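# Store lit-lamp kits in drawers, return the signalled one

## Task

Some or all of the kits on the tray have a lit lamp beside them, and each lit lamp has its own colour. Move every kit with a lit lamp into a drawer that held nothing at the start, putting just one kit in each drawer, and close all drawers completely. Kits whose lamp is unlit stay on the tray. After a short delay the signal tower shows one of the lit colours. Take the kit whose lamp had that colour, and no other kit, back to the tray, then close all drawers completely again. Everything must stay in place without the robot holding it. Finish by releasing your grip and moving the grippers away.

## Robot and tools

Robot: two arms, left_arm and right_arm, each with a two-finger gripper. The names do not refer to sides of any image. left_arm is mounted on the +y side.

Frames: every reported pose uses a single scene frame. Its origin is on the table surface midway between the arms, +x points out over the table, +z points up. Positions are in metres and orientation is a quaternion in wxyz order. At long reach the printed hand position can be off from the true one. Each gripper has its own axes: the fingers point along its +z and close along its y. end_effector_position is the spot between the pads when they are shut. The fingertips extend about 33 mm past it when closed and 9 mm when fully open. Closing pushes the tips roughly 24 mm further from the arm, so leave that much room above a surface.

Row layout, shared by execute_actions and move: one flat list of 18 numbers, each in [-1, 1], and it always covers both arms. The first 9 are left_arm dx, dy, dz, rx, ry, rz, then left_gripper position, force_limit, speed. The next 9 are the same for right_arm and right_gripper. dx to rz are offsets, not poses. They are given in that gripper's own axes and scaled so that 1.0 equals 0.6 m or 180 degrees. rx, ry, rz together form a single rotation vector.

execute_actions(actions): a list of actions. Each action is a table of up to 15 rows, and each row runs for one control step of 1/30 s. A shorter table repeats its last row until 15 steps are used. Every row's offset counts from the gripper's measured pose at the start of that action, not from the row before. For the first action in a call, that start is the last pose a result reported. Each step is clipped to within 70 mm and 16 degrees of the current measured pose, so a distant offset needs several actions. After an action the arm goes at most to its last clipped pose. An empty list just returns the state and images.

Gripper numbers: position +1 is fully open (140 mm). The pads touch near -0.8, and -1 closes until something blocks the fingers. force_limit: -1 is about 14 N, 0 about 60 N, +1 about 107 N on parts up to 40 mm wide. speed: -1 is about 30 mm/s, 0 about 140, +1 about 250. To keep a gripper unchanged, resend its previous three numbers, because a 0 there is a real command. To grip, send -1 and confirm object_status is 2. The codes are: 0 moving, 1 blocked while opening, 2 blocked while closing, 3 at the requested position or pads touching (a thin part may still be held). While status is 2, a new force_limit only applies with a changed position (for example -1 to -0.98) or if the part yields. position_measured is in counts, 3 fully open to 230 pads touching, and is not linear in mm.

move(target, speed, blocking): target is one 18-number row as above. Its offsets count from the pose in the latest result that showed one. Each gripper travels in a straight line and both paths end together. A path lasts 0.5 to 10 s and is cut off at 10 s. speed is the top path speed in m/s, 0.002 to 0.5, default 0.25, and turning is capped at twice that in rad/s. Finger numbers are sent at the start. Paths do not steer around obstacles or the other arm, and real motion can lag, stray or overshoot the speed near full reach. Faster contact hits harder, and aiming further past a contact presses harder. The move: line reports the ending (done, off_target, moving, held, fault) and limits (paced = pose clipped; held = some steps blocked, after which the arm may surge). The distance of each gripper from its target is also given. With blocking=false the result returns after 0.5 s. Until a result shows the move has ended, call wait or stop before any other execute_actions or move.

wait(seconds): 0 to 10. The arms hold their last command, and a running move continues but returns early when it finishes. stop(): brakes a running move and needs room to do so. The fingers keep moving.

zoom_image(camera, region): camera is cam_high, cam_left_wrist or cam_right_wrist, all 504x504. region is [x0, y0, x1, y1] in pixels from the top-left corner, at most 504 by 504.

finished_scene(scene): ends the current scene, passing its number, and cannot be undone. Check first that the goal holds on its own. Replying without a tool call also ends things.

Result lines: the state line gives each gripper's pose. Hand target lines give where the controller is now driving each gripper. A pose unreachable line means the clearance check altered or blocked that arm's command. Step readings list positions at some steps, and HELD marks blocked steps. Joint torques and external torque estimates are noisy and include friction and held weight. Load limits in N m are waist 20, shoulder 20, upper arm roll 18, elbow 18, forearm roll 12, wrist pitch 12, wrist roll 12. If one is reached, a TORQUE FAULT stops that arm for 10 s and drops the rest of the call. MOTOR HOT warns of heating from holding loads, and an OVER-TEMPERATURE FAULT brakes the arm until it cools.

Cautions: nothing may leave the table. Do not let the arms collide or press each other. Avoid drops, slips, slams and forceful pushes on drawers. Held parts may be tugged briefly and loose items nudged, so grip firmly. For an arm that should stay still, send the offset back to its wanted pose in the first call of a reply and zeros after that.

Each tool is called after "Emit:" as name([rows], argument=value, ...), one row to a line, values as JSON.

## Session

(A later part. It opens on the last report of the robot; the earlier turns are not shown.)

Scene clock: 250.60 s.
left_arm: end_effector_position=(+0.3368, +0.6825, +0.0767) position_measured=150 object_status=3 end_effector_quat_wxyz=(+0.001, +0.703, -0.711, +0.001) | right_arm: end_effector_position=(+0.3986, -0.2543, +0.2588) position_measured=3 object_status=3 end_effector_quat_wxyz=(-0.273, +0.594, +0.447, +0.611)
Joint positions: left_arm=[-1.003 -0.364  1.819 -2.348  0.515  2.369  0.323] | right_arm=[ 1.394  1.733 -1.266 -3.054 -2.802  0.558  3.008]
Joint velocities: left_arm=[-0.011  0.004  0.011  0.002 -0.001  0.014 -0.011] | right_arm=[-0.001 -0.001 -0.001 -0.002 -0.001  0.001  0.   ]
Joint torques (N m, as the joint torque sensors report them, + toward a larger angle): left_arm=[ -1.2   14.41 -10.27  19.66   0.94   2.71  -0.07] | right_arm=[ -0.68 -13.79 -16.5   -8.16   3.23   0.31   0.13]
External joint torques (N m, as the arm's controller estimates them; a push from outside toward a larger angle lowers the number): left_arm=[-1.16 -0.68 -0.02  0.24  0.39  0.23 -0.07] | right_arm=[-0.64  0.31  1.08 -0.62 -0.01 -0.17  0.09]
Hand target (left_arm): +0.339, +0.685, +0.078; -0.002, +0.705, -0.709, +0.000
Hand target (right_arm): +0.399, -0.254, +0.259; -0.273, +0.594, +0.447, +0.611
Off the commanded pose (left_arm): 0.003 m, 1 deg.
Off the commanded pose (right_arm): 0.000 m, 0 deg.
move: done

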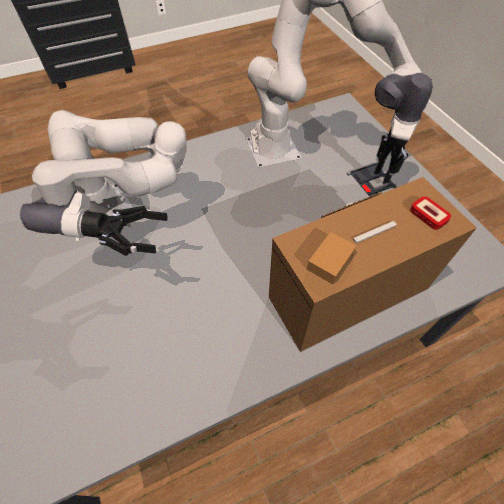

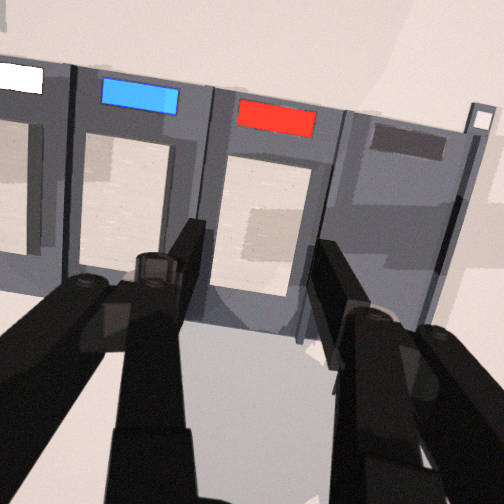

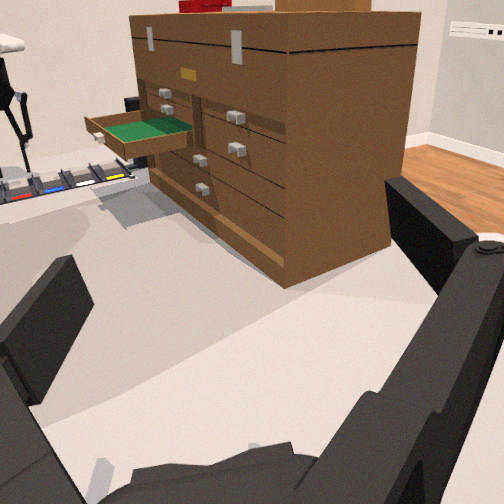

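Emit:
move(target=[0.005,-0.002,0.042,0,0,0,-0.17,0,0,0,0,0,0,0,0,1,0,0], speed=0.04)

Emit:
move(target=[0,0,0,0,0,0,-1,0,0,0,0,0,0,0,0,1,0,0])

Emit:
move(target=[0,0,-0.33,0,0,0,-1,0,0,0,0,0,0,0,0,1,0,0], speed=0.2)

Scene clock: 254.73 s.
left_arm: end_effector_position=(+0.3379, +0.6795, +0.0526) position_measured=150 object_status=3 end_effector_quat_wxyz=(+0.002, +0.702, -0.712, +0.002) | right_arm: end_effector_position=(+0.3986, -0.2543, +0.2588) position_measured=3 object_status=3 end_effector_quat_wxyz=(-0.273, +0.594, +0.447, +0.611)
Joint positions: left_arm=[-1.113 -0.393  1.939 -2.355  0.563  2.417  0.291] | right_arm=[ 1.394  1.733 -1.266 -3.054 -2.802  0.558  3.008]
Joint velocities: left_arm=[-0.015 -0.002  0.015  0.    -0.002  0.015 -0.012] | right_arm=[-0.     0.    -0.    -0.     0.001  0.     0.   ]
Joint torques (N m, as the joint torque sensors report them, + toward a larger angle): left_arm=[ -0.91  18.13 -10.14  17.05   1.12   2.85  -0.03] | right_arm=[ -0.5  -13.76 -16.58  -8.14   3.22   0.28   0.09]
External joint torques (N m, as the arm's controller estimates them; a push from outside toward a larger angle lowers the number): left_arm=[-1.01 -0.47  0.31 -1.47  0.61  0.39 -0.03] | right_arm=[-0.52  0.33  0.99 -0.67 -0.02 -0.19  0.05]
Hand target (left_arm): +0.339, +0.679, +0.052; +0.001, +0.703, -0.711, +0.002
Hand target (right_arm): +0.399, -0.254, +0.259; -0.273, +0.594, +0.447, +0.611
Off the commanded pose (left_arm): 0.001 m, 0 deg.
Off the commanded pose (right_arm): 0.000 m, 0 deg.
move: done

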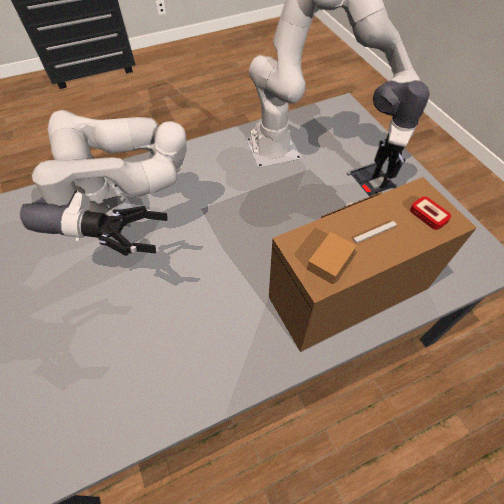

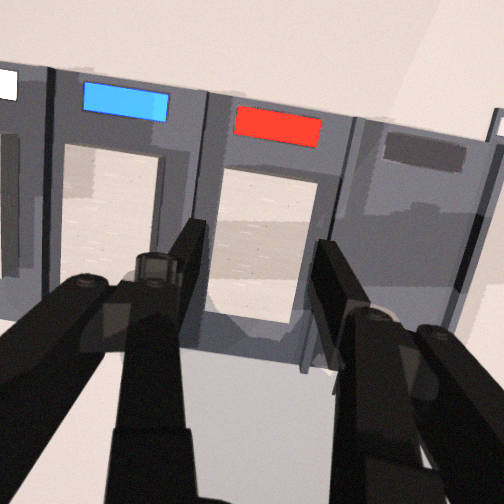

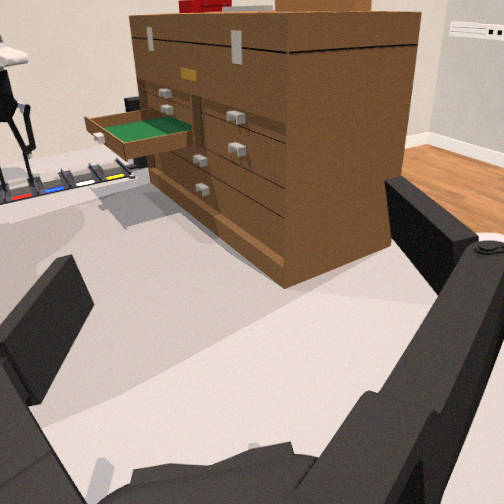

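Scene clock: 255.23 s.
left_arm: end_effector_position=(+0.3382, +0.6797, +0.0529) position_measured=174 object_status=2 end_effector_quat_wxyz=(+0.002, +0.702, -0.712, +0.002) | right_arm: end_effector_position=(+0.3986, -0.2543, +0.2588) position_measured=3 object_status=3 end_effector_quat_wxyz=(-0.273, +0.594, +0.447, +0.611)
Joint positions: left_arm=[-1.113 -0.393  1.939 -2.355  0.563  2.417  0.291] | right_arm=[ 1.394  1.733 -1.266 -3.054 -2.802  0.558  3.008]
Joint velocities: left_arm=[-0.    -0.001 -0.    -0.001 -0.    -0.001  0.001] | right_arm=[-0.    -0.002 -0.001 -0.    -0.001  0.    -0.   ]
Joint torques (N m, as the joint torque sensors report them, + toward a larger angle): left_arm=[  0.24  16.58 -11.71  17.01   0.55   2.49   0.12] | right_arm=[ -0.4  -13.58 -16.71  -8.15   3.21   0.3    0.12]
External joint torques (N m, as the arm's controller estimates them; a push from outside toward a larger angle lowers the number): left_arm=[ 0.28 -2.03 -1.17 -1.51  0.02  0.02  0.12] | right_arm=[-0.35  0.52  0.85 -0.67 -0.03 -0.17  0.08]
Hand target (left_arm): +0.338, +0.680, +0.053; +0.002, +0.702, -0.712, +0.002
Hand target (right_arm): +0.399, -0.254, +0.259; -0.273, +0.594, +0.447, +0.611
Off the commanded pose (left_arm): 0.001 m, 0 deg.
Off the commanded pose (right_arm): 0.000 m, 0 deg.
move: done

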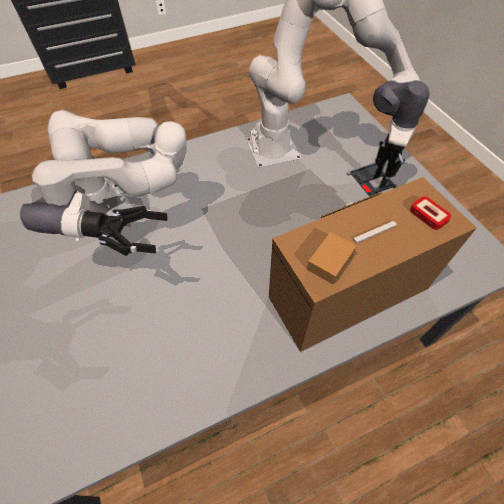

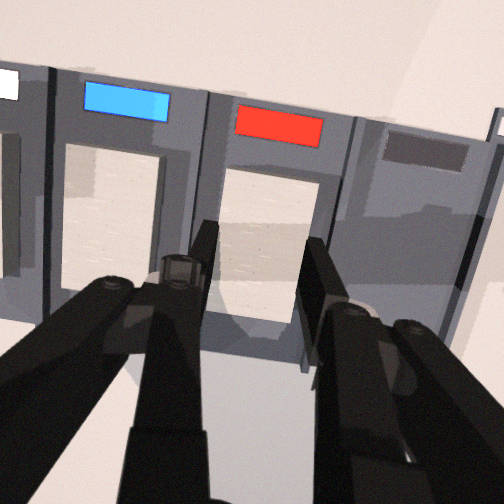

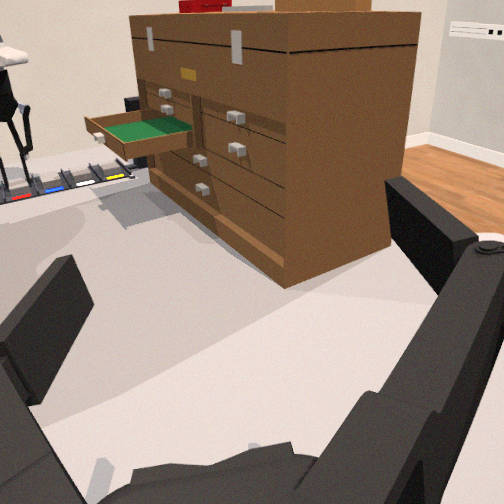

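Scene clock: 256.93 s.
left_arm: end_effector_position=(+0.3359, +0.6834, +0.2486) position_measured=174 object_status=2 end_effector_quat_wxyz=(+0.004, +0.703, -0.711, -0.000) | right_arm: end_effector_position=(+0.3986, -0.2543, +0.2588) position_measured=3 object_status=3 end_effector_quat_wxyz=(-0.273, +0.594, +0.447, +0.611)
Joint positions: left_arm=[-0.463 -0.412  1.153 -2.146  0.4    1.934  0.382] | right_arm=[ 1.394  1.733 -1.266 -3.054 -2.802  0.558  3.008]
Joint velocities: left_arm=[ 0.002 -0.001 -0.004 -0.001 -0.001 -0.012  0.002] | right_arm=[ 0.    -0.001  0.002 -0.    -0.001 -0.001  0.001]
Joint torques (N m, as the joint torque sensors report them, + toward a larger angle): left_arm=[  1.96  -1.36 -13.14  22.36   0.66   2.06  -0.07] | right_arm=[ -0.22 -13.72 -16.59  -8.25   3.18   0.32   0.14]
External joint torques (N m, as the arm's controller estimates them; a push from outside toward a larger angle lowers the number): left_arm=[ 2.1  -1.2  -1.54 -0.22 -0.07 -0.41 -0.07] | right_arm=[-0.23  0.37  0.95 -0.76 -0.05 -0.14  0.1 ]
Hand target (left_arm): +0.335, +0.683, +0.249; +0.005, +0.704, -0.710, -0.001
Hand target (right_arm): +0.399, -0.254, +0.259; -0.273, +0.594, +0.447, +0.611
Off the commanded pose (left_arm): 0.004 m, 0 deg.
Off the commanded pose (right_arm): 0.000 m, 0 deg.
move: off_target (left_arm)

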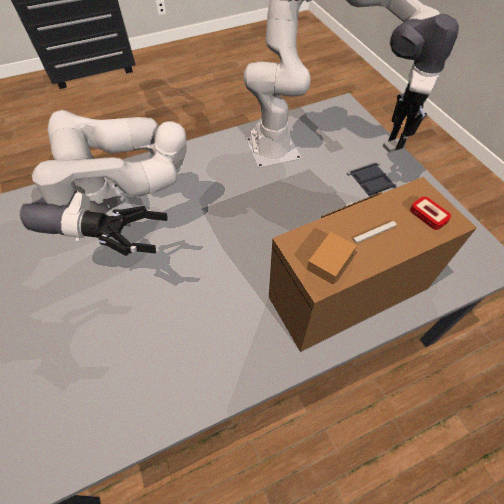

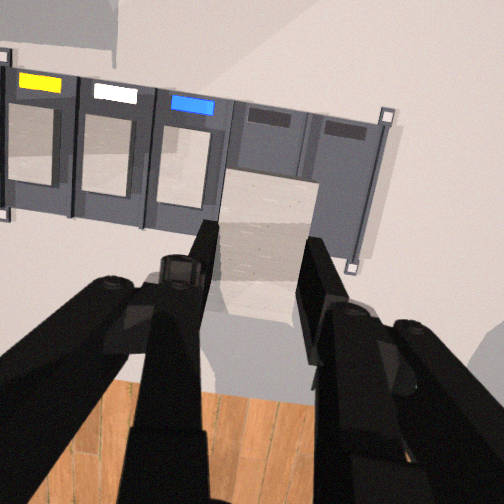

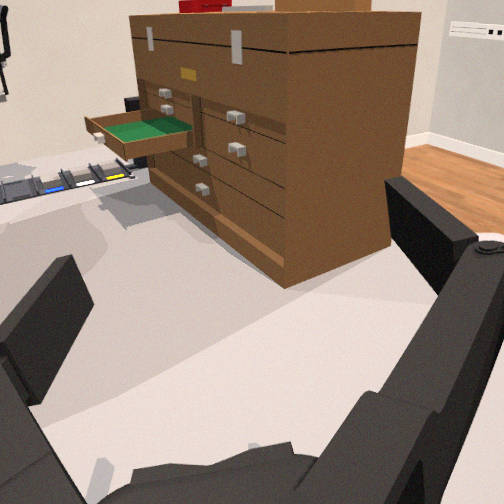

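Emit:
move(target=[0.552,-0.33,-0.01,0.03,-0.03,0.5,-1,0,0,0,0,0,0,0,0,1,0,0], speed=0.25)

Emit:
zoom_image(camera="cam_right_wrist", region=[60, 30, 220, 170])

Scene clock: 263.60 s.
left_arm: end_effector_position=(+0.5327, +0.3480, +0.2687) position_measured=174 object_status=2 end_effector_quat_wxyz=(+0.070, -0.002, +0.998, -0.005) | right_arm: end_effector_position=(+0.3986, -0.2543, +0.2588) position_measured=3 object_status=3 end_effector_quat_wxyz=(-0.273, +0.594, +0.447, +0.611)
Joint positions: left_arm=[-1.522 -0.548  1.416 -1.985  0.617  1.976  1.114] | right_arm=[ 1.394  1.733 -1.266 -3.054 -2.802  0.558  3.008]
Joint velocities: left_arm=[-0.002 -0.001 -0.     0.001 -0.    -0.005  0.028] | right_arm=[-0.    -0.001 -0.001 -0.    -0.001  0.001 -0.001]
Joint torques (N m, as the joint torque sensors report them, + toward a larger angle): left_arm=[ -0.92  10.29 -17.48  22.51   1.7    2.41   0.27] | right_arm=[ -0.54 -13.87 -16.62  -8.3    3.23   0.33   0.13]
External joint torques (N m, as the arm's controller estimates them; a push from outside toward a larger angle lowers the number): left_arm=[-0.99 -1.93 -0.89  1.22  0.86 -0.32  0.27] | right_arm=[-0.53  0.25  0.96 -0.79 -0.01 -0.14  0.09]
Hand target (left_arm): +0.533, +0.349, +0.269; +0.070, +0.004, +0.998, -0.004
Hand target (right_arm): +0.399, -0.254, +0.259; -0.273, +0.594, +0.447, +0.611
Off the commanded pose (left_arm): 0.014 m, 2 deg.
Off the commanded pose (right_arm): 0.000 m, 0 deg.
move: off_target (left_arm)

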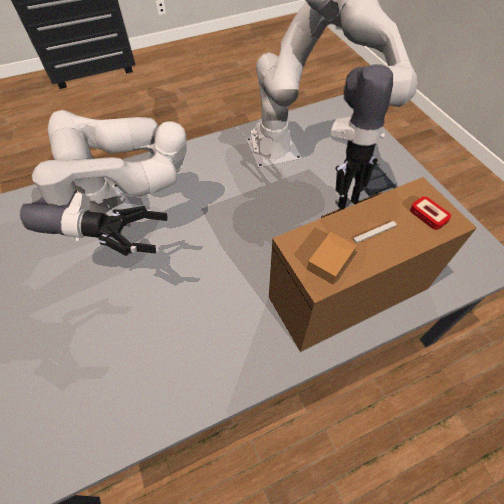

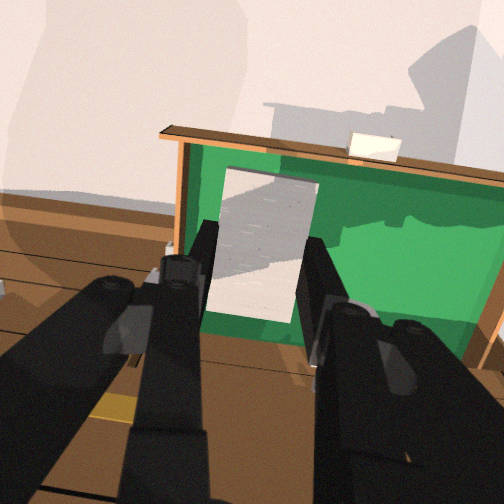

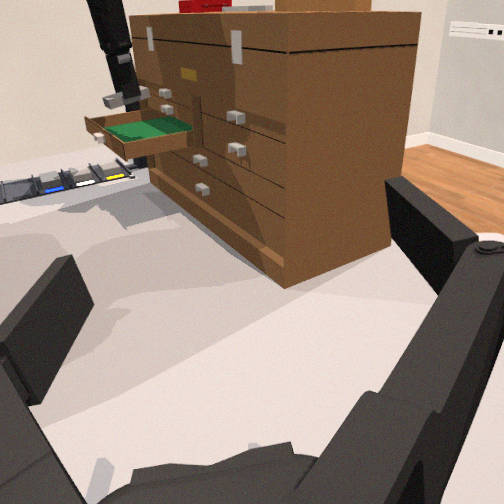

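Region (60, 30, 220, 170) of cam_right_wrist's 504x504 image, scaled by 3.150, with more detail than that image has; it fills the top 441 rows of this view, and the rest is white.

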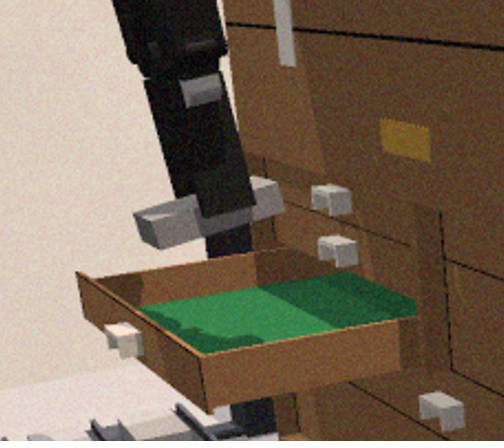

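Emit:
move(target=[-0.015,0.008,0.072,0,0,0,-1,0,0,0,0,0,0,0,0,1,0,0], speed=0.07)

Emit:
zoom_image(camera="cam_right_wrist", region=[60, 30, 220, 170])

Scene clock: 266.67 s.
left_arm: end_effector_position=(+0.5460, +0.3523, +0.2273) position_measured=174 object_status=2 end_effector_quat_wxyz=(+0.067, -0.001, +0.998, -0.006) | right_arm: end_effector_position=(+0.3986, -0.2543, +0.2588) position_measured=3 object_status=3 end_effector_quat_wxyz=(-0.273, +0.594, +0.447, +0.611)
Joint positions: left_arm=[-1.629 -0.55   1.564 -2.     0.643  2.058  1.116] | right_arm=[ 1.394  1.733 -1.266 -3.054 -2.802  0.558  3.008]
Joint velocities: left_arm=[-0.001  0.     0.005  0.002  0.     0.013  0.   ] | right_arm=[-0.    -0.002  0.    -0.     0.     0.    -0.001]
Joint torques (N m, as the joint torque sensors report them, + toward a larger angle): left_arm=[ -1.37  15.31 -17.16  19.37   1.45   3.29  -0.14] | right_arm=[ -0.44 -13.65 -16.51  -8.21   3.23   0.33   0.13]
External joint torques (N m, as the arm's controller estimates them; a push from outside toward a larger angle lowers the number): left_arm=[-1.53 -0.87 -0.41 -1.66  0.65  0.57 -0.14] | right_arm=[-0.4   0.44  1.06 -0.66 -0.02 -0.14  0.1 ]
Hand target (left_arm): +0.548, +0.351, +0.227; +0.070, -0.001, +0.998, -0.006
Hand target (right_arm): +0.399, -0.254, +0.259; -0.273, +0.594, +0.447, +0.611
Off the commanded pose (left_arm): 0.002 m, 0 deg.
Off the commanded pose (right_arm): 0.000 m, 0 deg.
move: done

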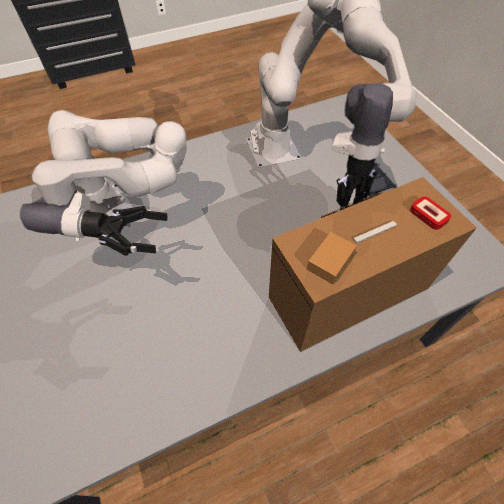

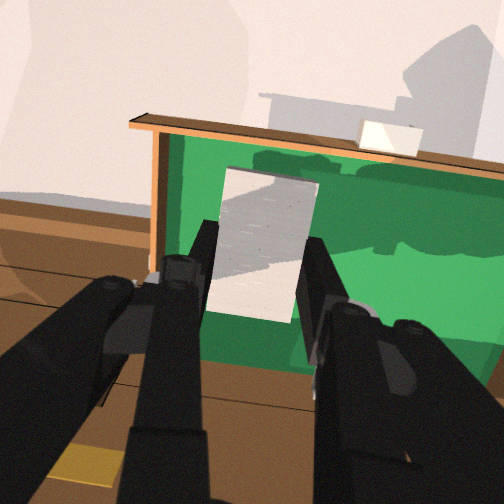

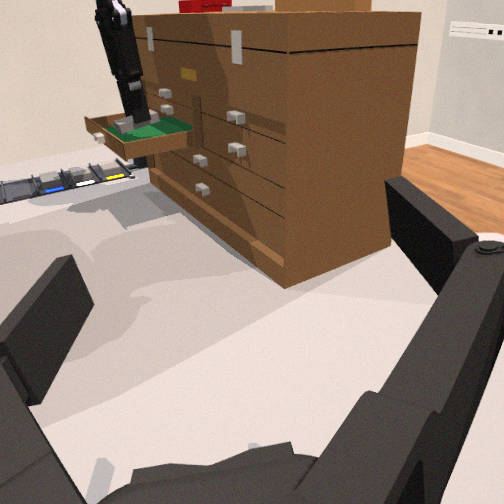

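Region (60, 30, 220, 170) of cam_right_wrist's 504x504 image, scaled by 3.150, with more detail than that image has; it fills the top 441 rows of this view, and the rest is white.

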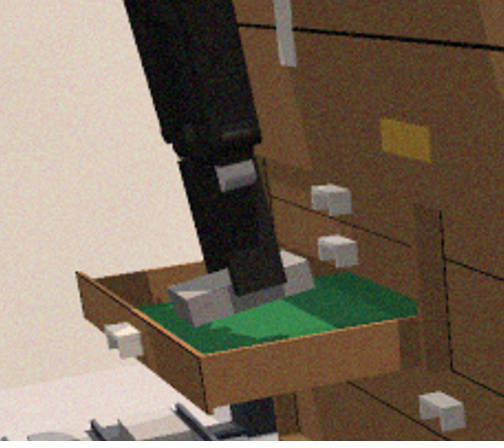

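Emit:
move(target=[-0.002,0,0.033,0,0.015,0,-1,0,0,0,0,0,0,0,0,1,0,0], speed=0.035)

Emit:
zoom_image(camera="cam_right_wrist", region=[60, 30, 220, 170])

Scene clock: 269.17 s.
left_arm: end_effector_position=(+0.5497, +0.3515, +0.2080) position_measured=174 object_status=2 end_effector_quat_wxyz=(+0.045, -0.003, +0.999, -0.007) | right_arm: end_effector_position=(+0.3986, -0.2543, +0.2588) position_measured=3 object_status=3 end_effector_quat_wxyz=(-0.273, +0.594, +0.447, +0.611)
Joint positions: left_arm=[-1.736 -0.569  1.668 -1.956  0.643  2.032  1.117] | right_arm=[ 1.394  1.733 -1.266 -3.054 -2.802  0.558  3.008]
Joint velocities: left_arm=[-0.009 -0.     0.009  0.007  0.    -0.01   0.003] | right_arm=[ 0.002  0.002 -0.002 -0.001  0.001 -0.001  0.001]
Joint torques (N m, as the joint torque sensors report them, + toward a larger angle): left_arm=[ -1.48  17.44 -18.12  22.21   0.83   2.29   0.22] | right_arm=[ -0.53 -13.81 -16.56  -8.04   3.2    0.3    0.13]
External joint torques (N m, as the arm's controller estimates them; a push from outside toward a larger angle lowers the number): left_arm=[-1.46 -2.68 -0.79  1.65  0.06 -0.35  0.22] | right_arm=[-0.61  0.24  1.05 -0.54 -0.06 -0.16  0.09]
Hand target (left_arm): +0.550, +0.352, +0.208; +0.045, -0.001, +0.999, -0.007
Hand target (right_arm): +0.399, -0.254, +0.259; -0.273, +0.594, +0.447, +0.611
Off the commanded pose (left_arm): 0.001 m, 0 deg.
Off the commanded pose (right_arm): 0.000 m, 0 deg.
move: done

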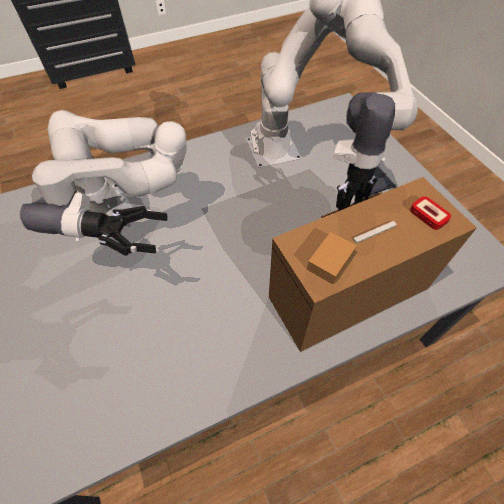

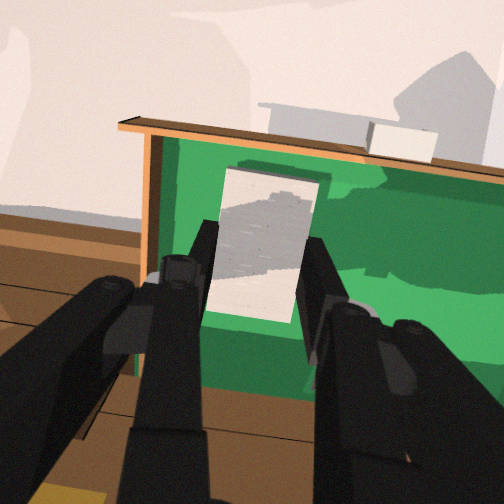

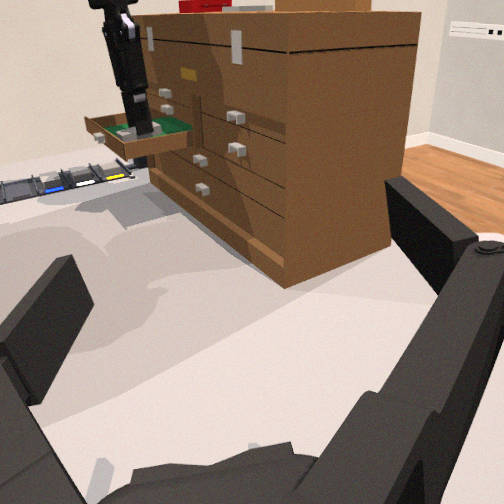

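Region (60, 30, 220, 170) of cam_right_wrist's 504x504 image, scaled by 3.150, with more detail than that image has; it fills the top 441 rows of this view, and the rest is white.

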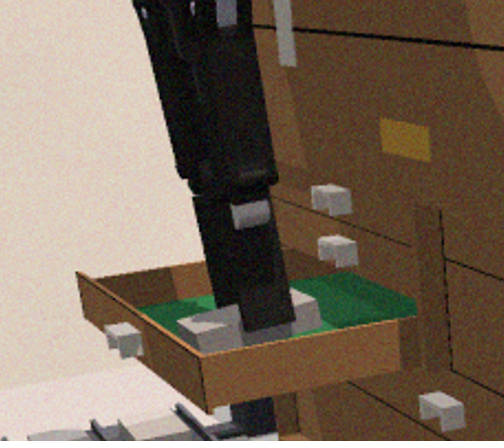

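Emit:
move(target=[0,0,0.011,0,0,0,-1,0,0,0,0,0,0,0,0,1,0,0], speed=0.03)

Emit:
move(target=[0,0,0,0,0,0,-0.17,0,0,0,0,0,0,0,0,1,0,0])

Emit:
move(target=[0.02,0,-0.085,0,0,0,-0.17,0,0,0,0,0,0,0,0,1,0,0], speed=0.15)

Emit:
move(target=[0.17,0.09,0.02,0,-0.228,0,-1,0,0,0,0,0,0,0,0,1,0,0], speed=0.22)

Scene clock: 273.23 s.
left_arm: end_effector_position=(+0.5494, +0.3525, +0.2022) position_measured=174 object_status=2 end_effector_quat_wxyz=(+0.044, -0.003, +0.999, -0.007) | right_arm: end_effector_position=(+0.3986, -0.2543, +0.2588) position_measured=3 object_status=3 end_effector_quat_wxyz=(-0.273, +0.594, +0.447, +0.611)
Joint positions: left_arm=[-1.745 -0.57   1.683 -1.961  0.644  2.041  1.117] | right_arm=[ 1.394  1.733 -1.266 -3.054 -2.802  0.558  3.008]
Joint velocities: left_arm=[-0.002 -0.001  0.006  0.    -0.     0.01  -0.001] | right_arm=[ 0.    -0.001 -0.001 -0.     0.    -0.    -0.001]
Joint torques (N m, as the joint torque sensors report them, + toward a larger angle): left_arm=[ -1.04  19.9  -17.69  18.96   1.42   3.03  -0.01] | right_arm=[ -0.44 -13.79 -16.71  -8.25   3.18   0.3    0.18]
External joint torques (N m, as the arm's controller estimates them; a push from outside toward a larger angle lowers the number): left_arm=[-1.22 -0.47 -0.56 -1.64  0.65  0.41 -0.01] | right_arm=[-0.46  0.3   0.87 -0.77 -0.06 -0.16  0.14]
Hand target (left_arm): +0.550, +0.351, +0.201; +0.045, -0.003, +0.999, -0.007
Hand target (right_arm): +0.399, -0.254, +0.259; -0.273, +0.594, +0.447, +0.611
Off the commanded pose (left_arm): 0.002 m, 0 deg.
Off the commanded pose (right_arm): 0.000 m, 0 deg.
move: done

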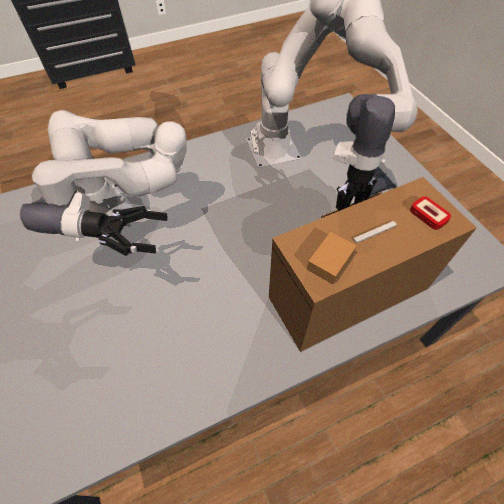

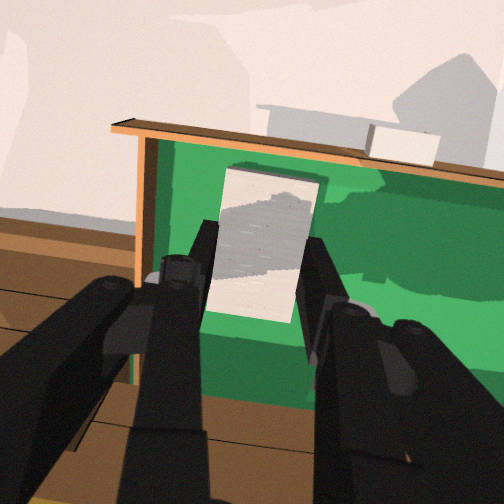

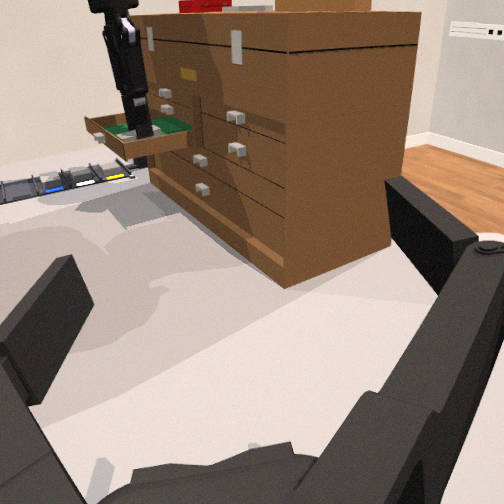

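Scene clock: 273.73 s.
left_arm: end_effector_position=(+0.5494, +0.3525, +0.2022) position_measured=150 object_status=3 end_effector_quat_wxyz=(+0.044, -0.003, +0.999, -0.007) | right_arm: end_effector_position=(+0.3986, -0.2543, +0.2588) position_measured=3 object_status=3 end_effector_quat_wxyz=(-0.273, +0.594, +0.447, +0.611)
Joint positions: left_arm=[-1.745 -0.57   1.683 -1.961  0.644  2.041  1.117] | right_arm=[ 1.394  1.733 -1.266 -3.054 -2.802  0.558  3.008]
Joint velocities: left_arm=[ 0.001  0.    -0.    -0.     0.    -0.    -0.   ] | right_arm=[ 0.    -0.    -0.002  0.002 -0.    -0.     0.001]
Joint torques (N m, as the joint torque sensors report them, + toward a larger angle): left_arm=[  0.    18.41 -18.97  19.75   0.55   2.54   0.05] | right_arm=[ -0.44 -13.74 -16.64  -8.12   3.19   0.33   0.14]
External joint torques (N m, as the arm's controller estimates them; a push from outside toward a larger angle lowers the number): left_arm=[-0.08 -2.01 -1.78 -0.78 -0.22 -0.08  0.06] | right_arm=[-0.49  0.36  0.95 -0.7  -0.06 -0.13  0.1 ]
Hand target (left_arm): +0.549, +0.352, +0.202; +0.044, -0.003, +0.999, -0.007
Hand target (right_arm): +0.399, -0.254, +0.259; -0.273, +0.594, +0.447, +0.611
Off the commanded pose (left_arm): 0.000 m, 0 deg.
Off the commanded pose (right_arm): 0.000 m, 0 deg.
move: done

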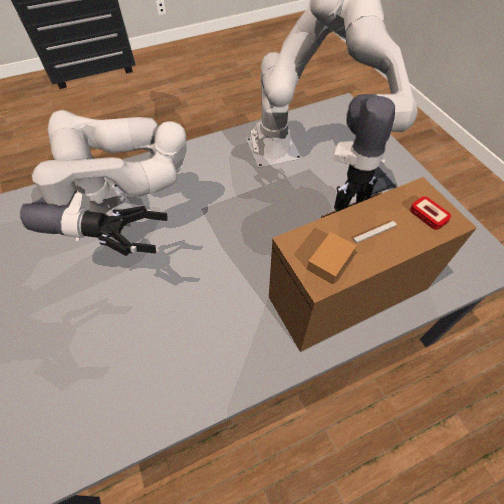

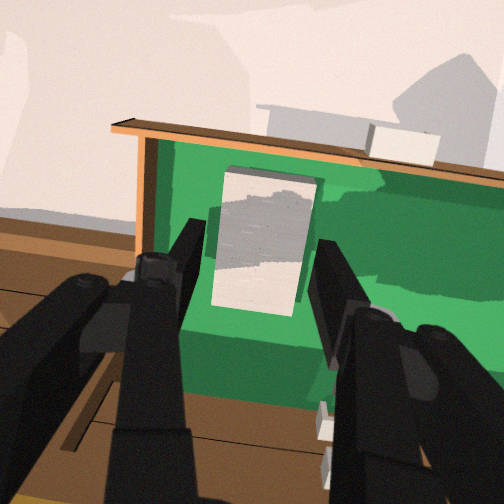

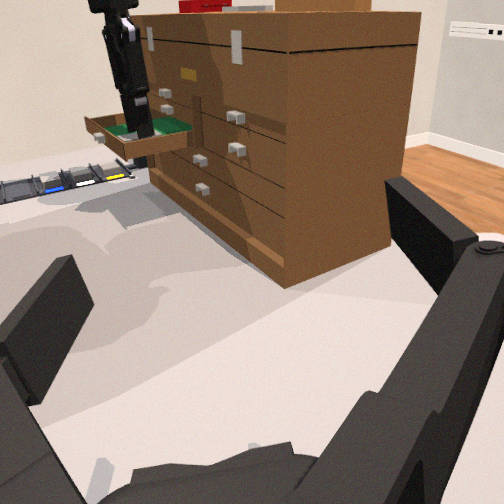

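Scene clock: 274.70 s.
left_arm: end_effector_position=(+0.5342, +0.3537, +0.2512) position_measured=150 object_status=3 end_effector_quat_wxyz=(+0.045, -0.005, +0.999, -0.006) | right_arm: end_effector_position=(+0.3986, -0.2543, +0.2588) position_measured=3 object_status=3 end_effector_quat_wxyz=(-0.273, +0.594, +0.447, +0.611)
Joint positions: left_arm=[-1.61  -0.541  1.519 -1.948  0.596  1.953  1.134] | right_arm=[ 1.394  1.733 -1.266 -3.054 -2.802  0.558  3.008]
Joint velocities: left_arm=[ 0.    -0.005 -0.003  0.001 -0.001 -0.014  0.003] | right_arm=[ 0.    -0.002  0.001  0.001 -0.    -0.     0.   ]
Joint torques (N m, as the joint torque sensors report them, + toward a larger angle): left_arm=[  2.03  13.49 -18.59  20.23  -0.06   2.12   0.28] | right_arm=[ -0.51 -13.81 -16.67  -8.3    3.21   0.32   0.12]
External joint torques (N m, as the arm's controller estimates them; a push from outside toward a larger angle lowers the number): left_arm=[ 2.1  -2.   -1.92 -0.91 -0.87 -0.52  0.28] | right_arm=[-0.54  0.3   0.9  -0.82 -0.03 -0.14  0.08]
Hand target (left_arm): +0.533, +0.354, +0.251; +0.043, -0.004, +0.999, -0.007
Hand target (right_arm): +0.399, -0.254, +0.259; -0.273, +0.594, +0.447, +0.611
Off the commanded pose (left_arm): 0.001 m, 0 deg.
Off the commanded pose (right_arm): 0.000 m, 0 deg.
move: done

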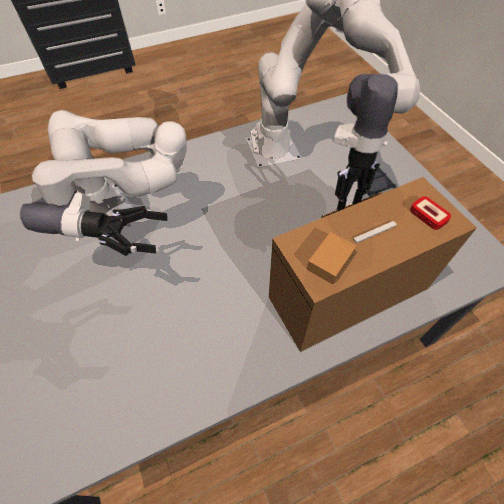

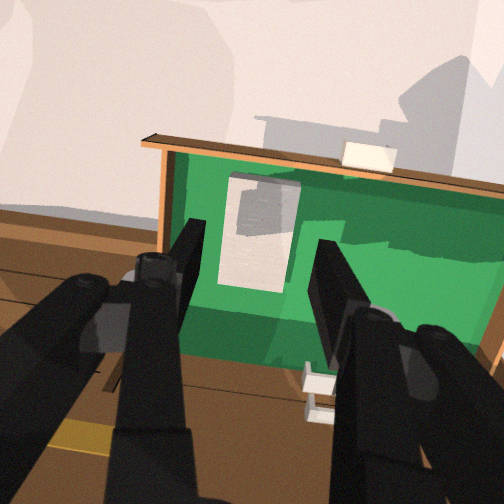

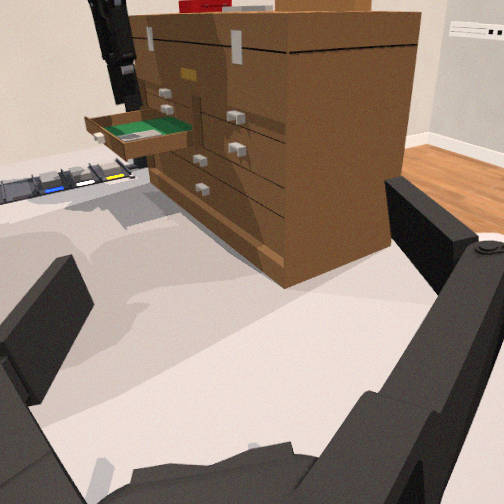

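Scene clock: 277.57 s.
left_arm: end_effector_position=(+0.4335, +0.4127, +0.2238) position_measured=233 object_status=3 end_effector_quat_wxyz=(+0.387, -0.002, +0.922, +0.003) | right_arm: end_effector_position=(+0.3986, -0.2543, +0.2588) position_measured=3 object_status=3 end_effector_quat_wxyz=(-0.273, +0.594, +0.447, +0.611)
Joint positions: left_arm=[-0.481 -0.807  1.017 -2.854  1.671  2.824  0.525] | right_arm=[ 1.394  1.733 -1.266 -3.054 -2.802  0.558  3.008]
Joint velocities: left_arm=[-0.     0.001  0.    -0.001  0.017  0.    -0.051] | right_arm=[-0.     0.    -0.     0.     0.001 -0.     0.   ]
Joint torques (N m, as the joint torque sensors report them, + toward a larger angle): left_arm=[ -0.89  -0.22 -12.17  15.41   0.49   3.01  -0.09] | right_arm=[ -0.48 -13.74 -16.71  -8.31   3.22   0.29   0.14]
External joint torques (N m, as the arm's controller estimates them; a push from outside toward a larger angle lowers the number): left_arm=[-0.86 -1.12  0.   -1.75  1.06  0.41 -0.07] | right_arm=[-0.48  0.35  0.84 -0.85 -0.02 -0.17  0.1 ]
Hand target (left_arm): +0.433, +0.410, +0.224; +0.388, -0.007, +0.922, -0.002
Hand target (right_arm): +0.399, -0.254, +0.259; -0.273, +0.594, +0.447, +0.611
Off the commanded pose (left_arm): 0.008 m, 1 deg.
Off the commanded pose (right_arm): 0.000 m, 0 deg.
move: off_target (left_arm)

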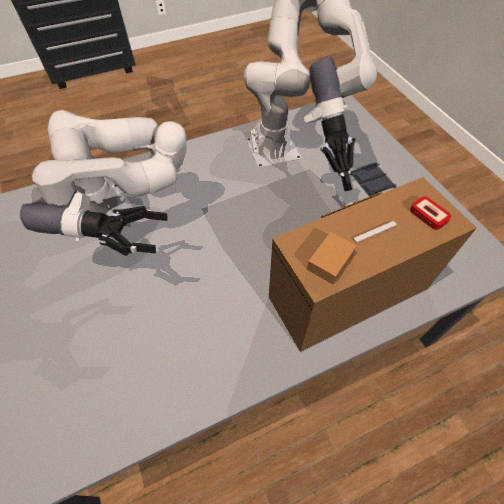

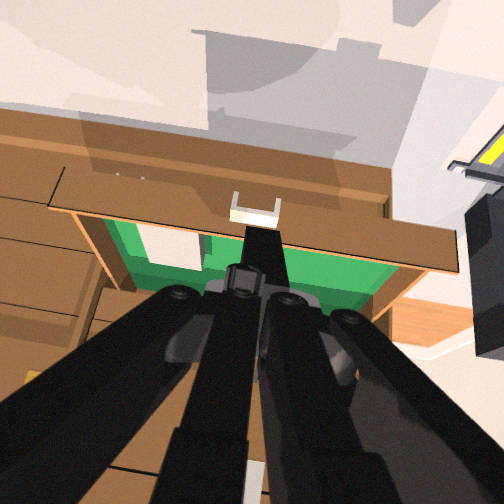

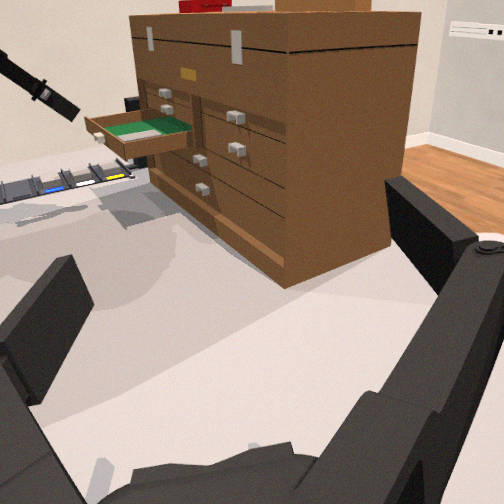

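Emit:
move(target=[0.049,-0.004,0.048,0,0,0,-1,0,0,0,0,0,0,0,0,1,0,0], speed=0.1)

Emit:
move(target=[-0.192,-0.01,0.187,0,0,0,-1,0,0,0,0,0,0,0,0,1,0,0], speed=0.06)

Emit:
zoom_image(camera="cam_right_wrist", region=[100, 50, 220, 170])

Scene clock: 280.90 s.
left_arm: end_effector_position=(+0.4352, +0.4113, +0.1850) position_measured=233 object_status=3 end_effector_quat_wxyz=(+0.389, +0.002, +0.921, +0.005) | right_arm: end_effector_position=(+0.3986, -0.2543, +0.2588) position_measured=3 object_status=3 end_effector_quat_wxyz=(-0.273, +0.594, +0.447, +0.611)
Joint positions: left_arm=[-0.637 -0.809  1.203 -2.832  1.973  2.782  0.312] | right_arm=[ 1.394  1.733 -1.266 -3.054 -2.802  0.558  3.008]
Joint velocities: left_arm=[-0.005 -0.007  0.003 -0.002  0.01  -0.019 -0.034] | right_arm=[-0.     0.    -0.001 -0.001 -0.001  0.001 -0.001]
Joint torques (N m, as the joint torque sensors report them, + toward a larger angle): left_arm=[ -1.07   1.21 -13.89  13.15   0.41   1.77  -0.11] | right_arm=[ -0.57 -13.83 -16.47  -8.09   3.19   0.31   0.09]
External joint torques (N m, as the arm's controller estimates them; a push from outside toward a larger angle lowers the number): left_arm=[-1.01 -2.13 -0.21 -1.37  1.08 -0.48 -0.1 ] | right_arm=[-0.53  0.23  1.07 -0.59 -0.04 -0.16  0.06]
Hand target (left_arm): +0.434, +0.411, +0.183; +0.389, -0.002, +0.921, +0.004
Hand target (right_arm): +0.399, -0.254, +0.259; -0.273, +0.594, +0.447, +0.611
Off the commanded pose (left_arm): 0.003 m, 1 deg.
Off the commanded pose (right_arm): 0.000 m, 0 deg.
move: done

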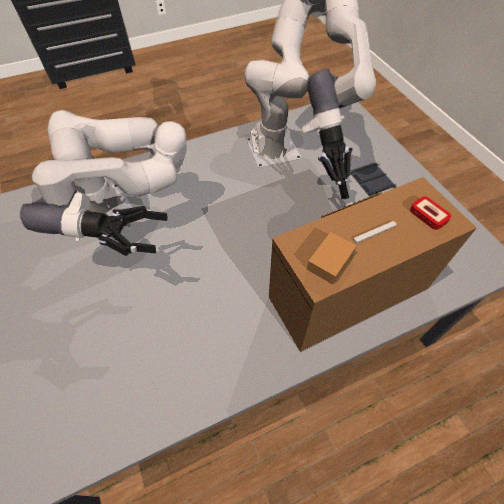

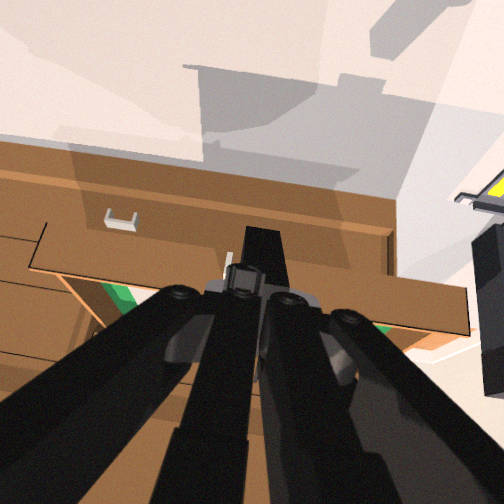

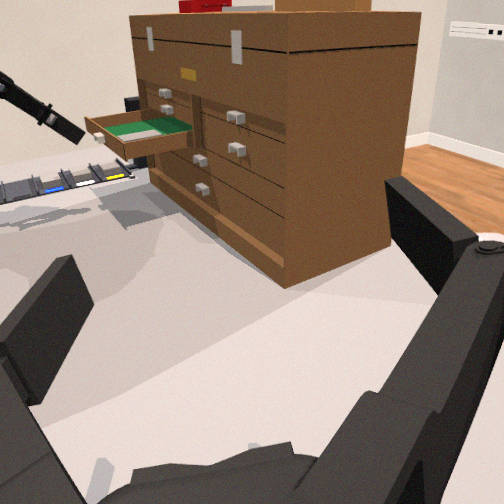

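Scene clock: 283.90 s.
left_arm: end_effector_position=(+0.5953, +0.4008, +0.1919) position_measured=233 object_status=3 end_effector_quat_wxyz=(+0.393, -0.000, +0.919, +0.001) | right_arm: end_effector_position=(+0.3986, -0.2543, +0.2588) position_measured=3 object_status=3 end_effector_quat_wxyz=(-0.273, +0.594, +0.447, +0.611)
Joint positions: left_arm=[-1.358 -0.721  1.627 -2.356  1.913  2.734  0.272] | right_arm=[ 1.394  1.733 -1.266 -3.054 -2.802  0.558  3.008]
Joint velocities: left_arm=[-0.01   0.003  0.007  0.004 -0.008  0.     0.014] | right_arm=[-0.     0.    -0.002  0.001  0.001 -0.001 -0.   ]
Joint torques (N m, as the joint torque sensors report them, + toward a larger angle): left_arm=[ -1.67  13.72 -19.39  18.44  -1.61   2.28   0.29] | right_arm=[ -0.49 -13.49 -16.62  -8.38   3.18   0.29   0.14]
External joint torques (N m, as the arm's controller estimates them; a push from outside toward a larger angle lowers the number): left_arm=[-1.64 -0.65 -0.01  2.81 -1.04  0.08  0.31] | right_arm=[-0.52  0.59  0.97 -0.9  -0.06 -0.17  0.1 ]
Hand target (left_arm): +0.598, +0.401, +0.194; +0.394, +0.002, +0.919, +0.003
Hand target (right_arm): +0.399, -0.254, +0.259; -0.273, +0.594, +0.447, +0.611
Off the commanded pose (left_arm): 0.005 m, 1 deg.
Off the commanded pose (right_arm): 0.000 m, 0 deg.
move: off_target (left_arm)

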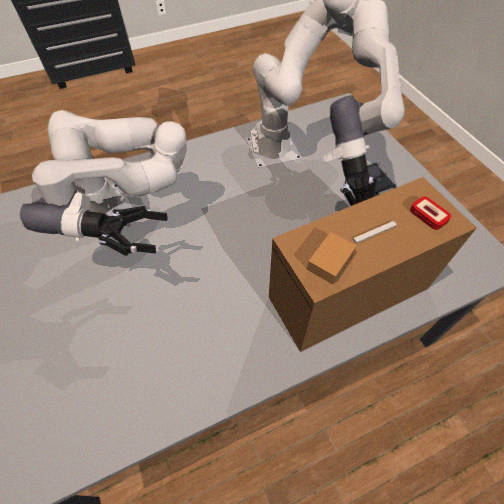

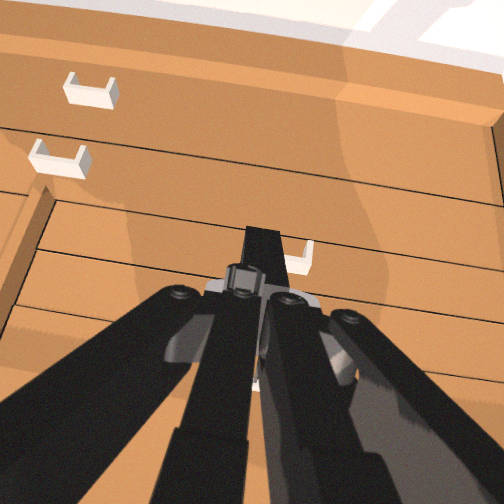

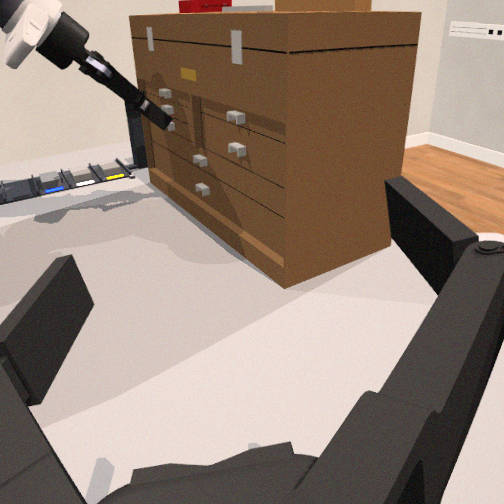

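Region (100, 50, 220, 170) of cam_right_wrist's 504x504 image, scaled by 4.200, with more detail than that image has.

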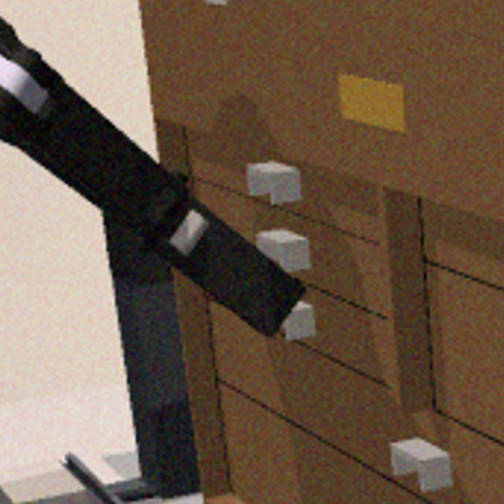

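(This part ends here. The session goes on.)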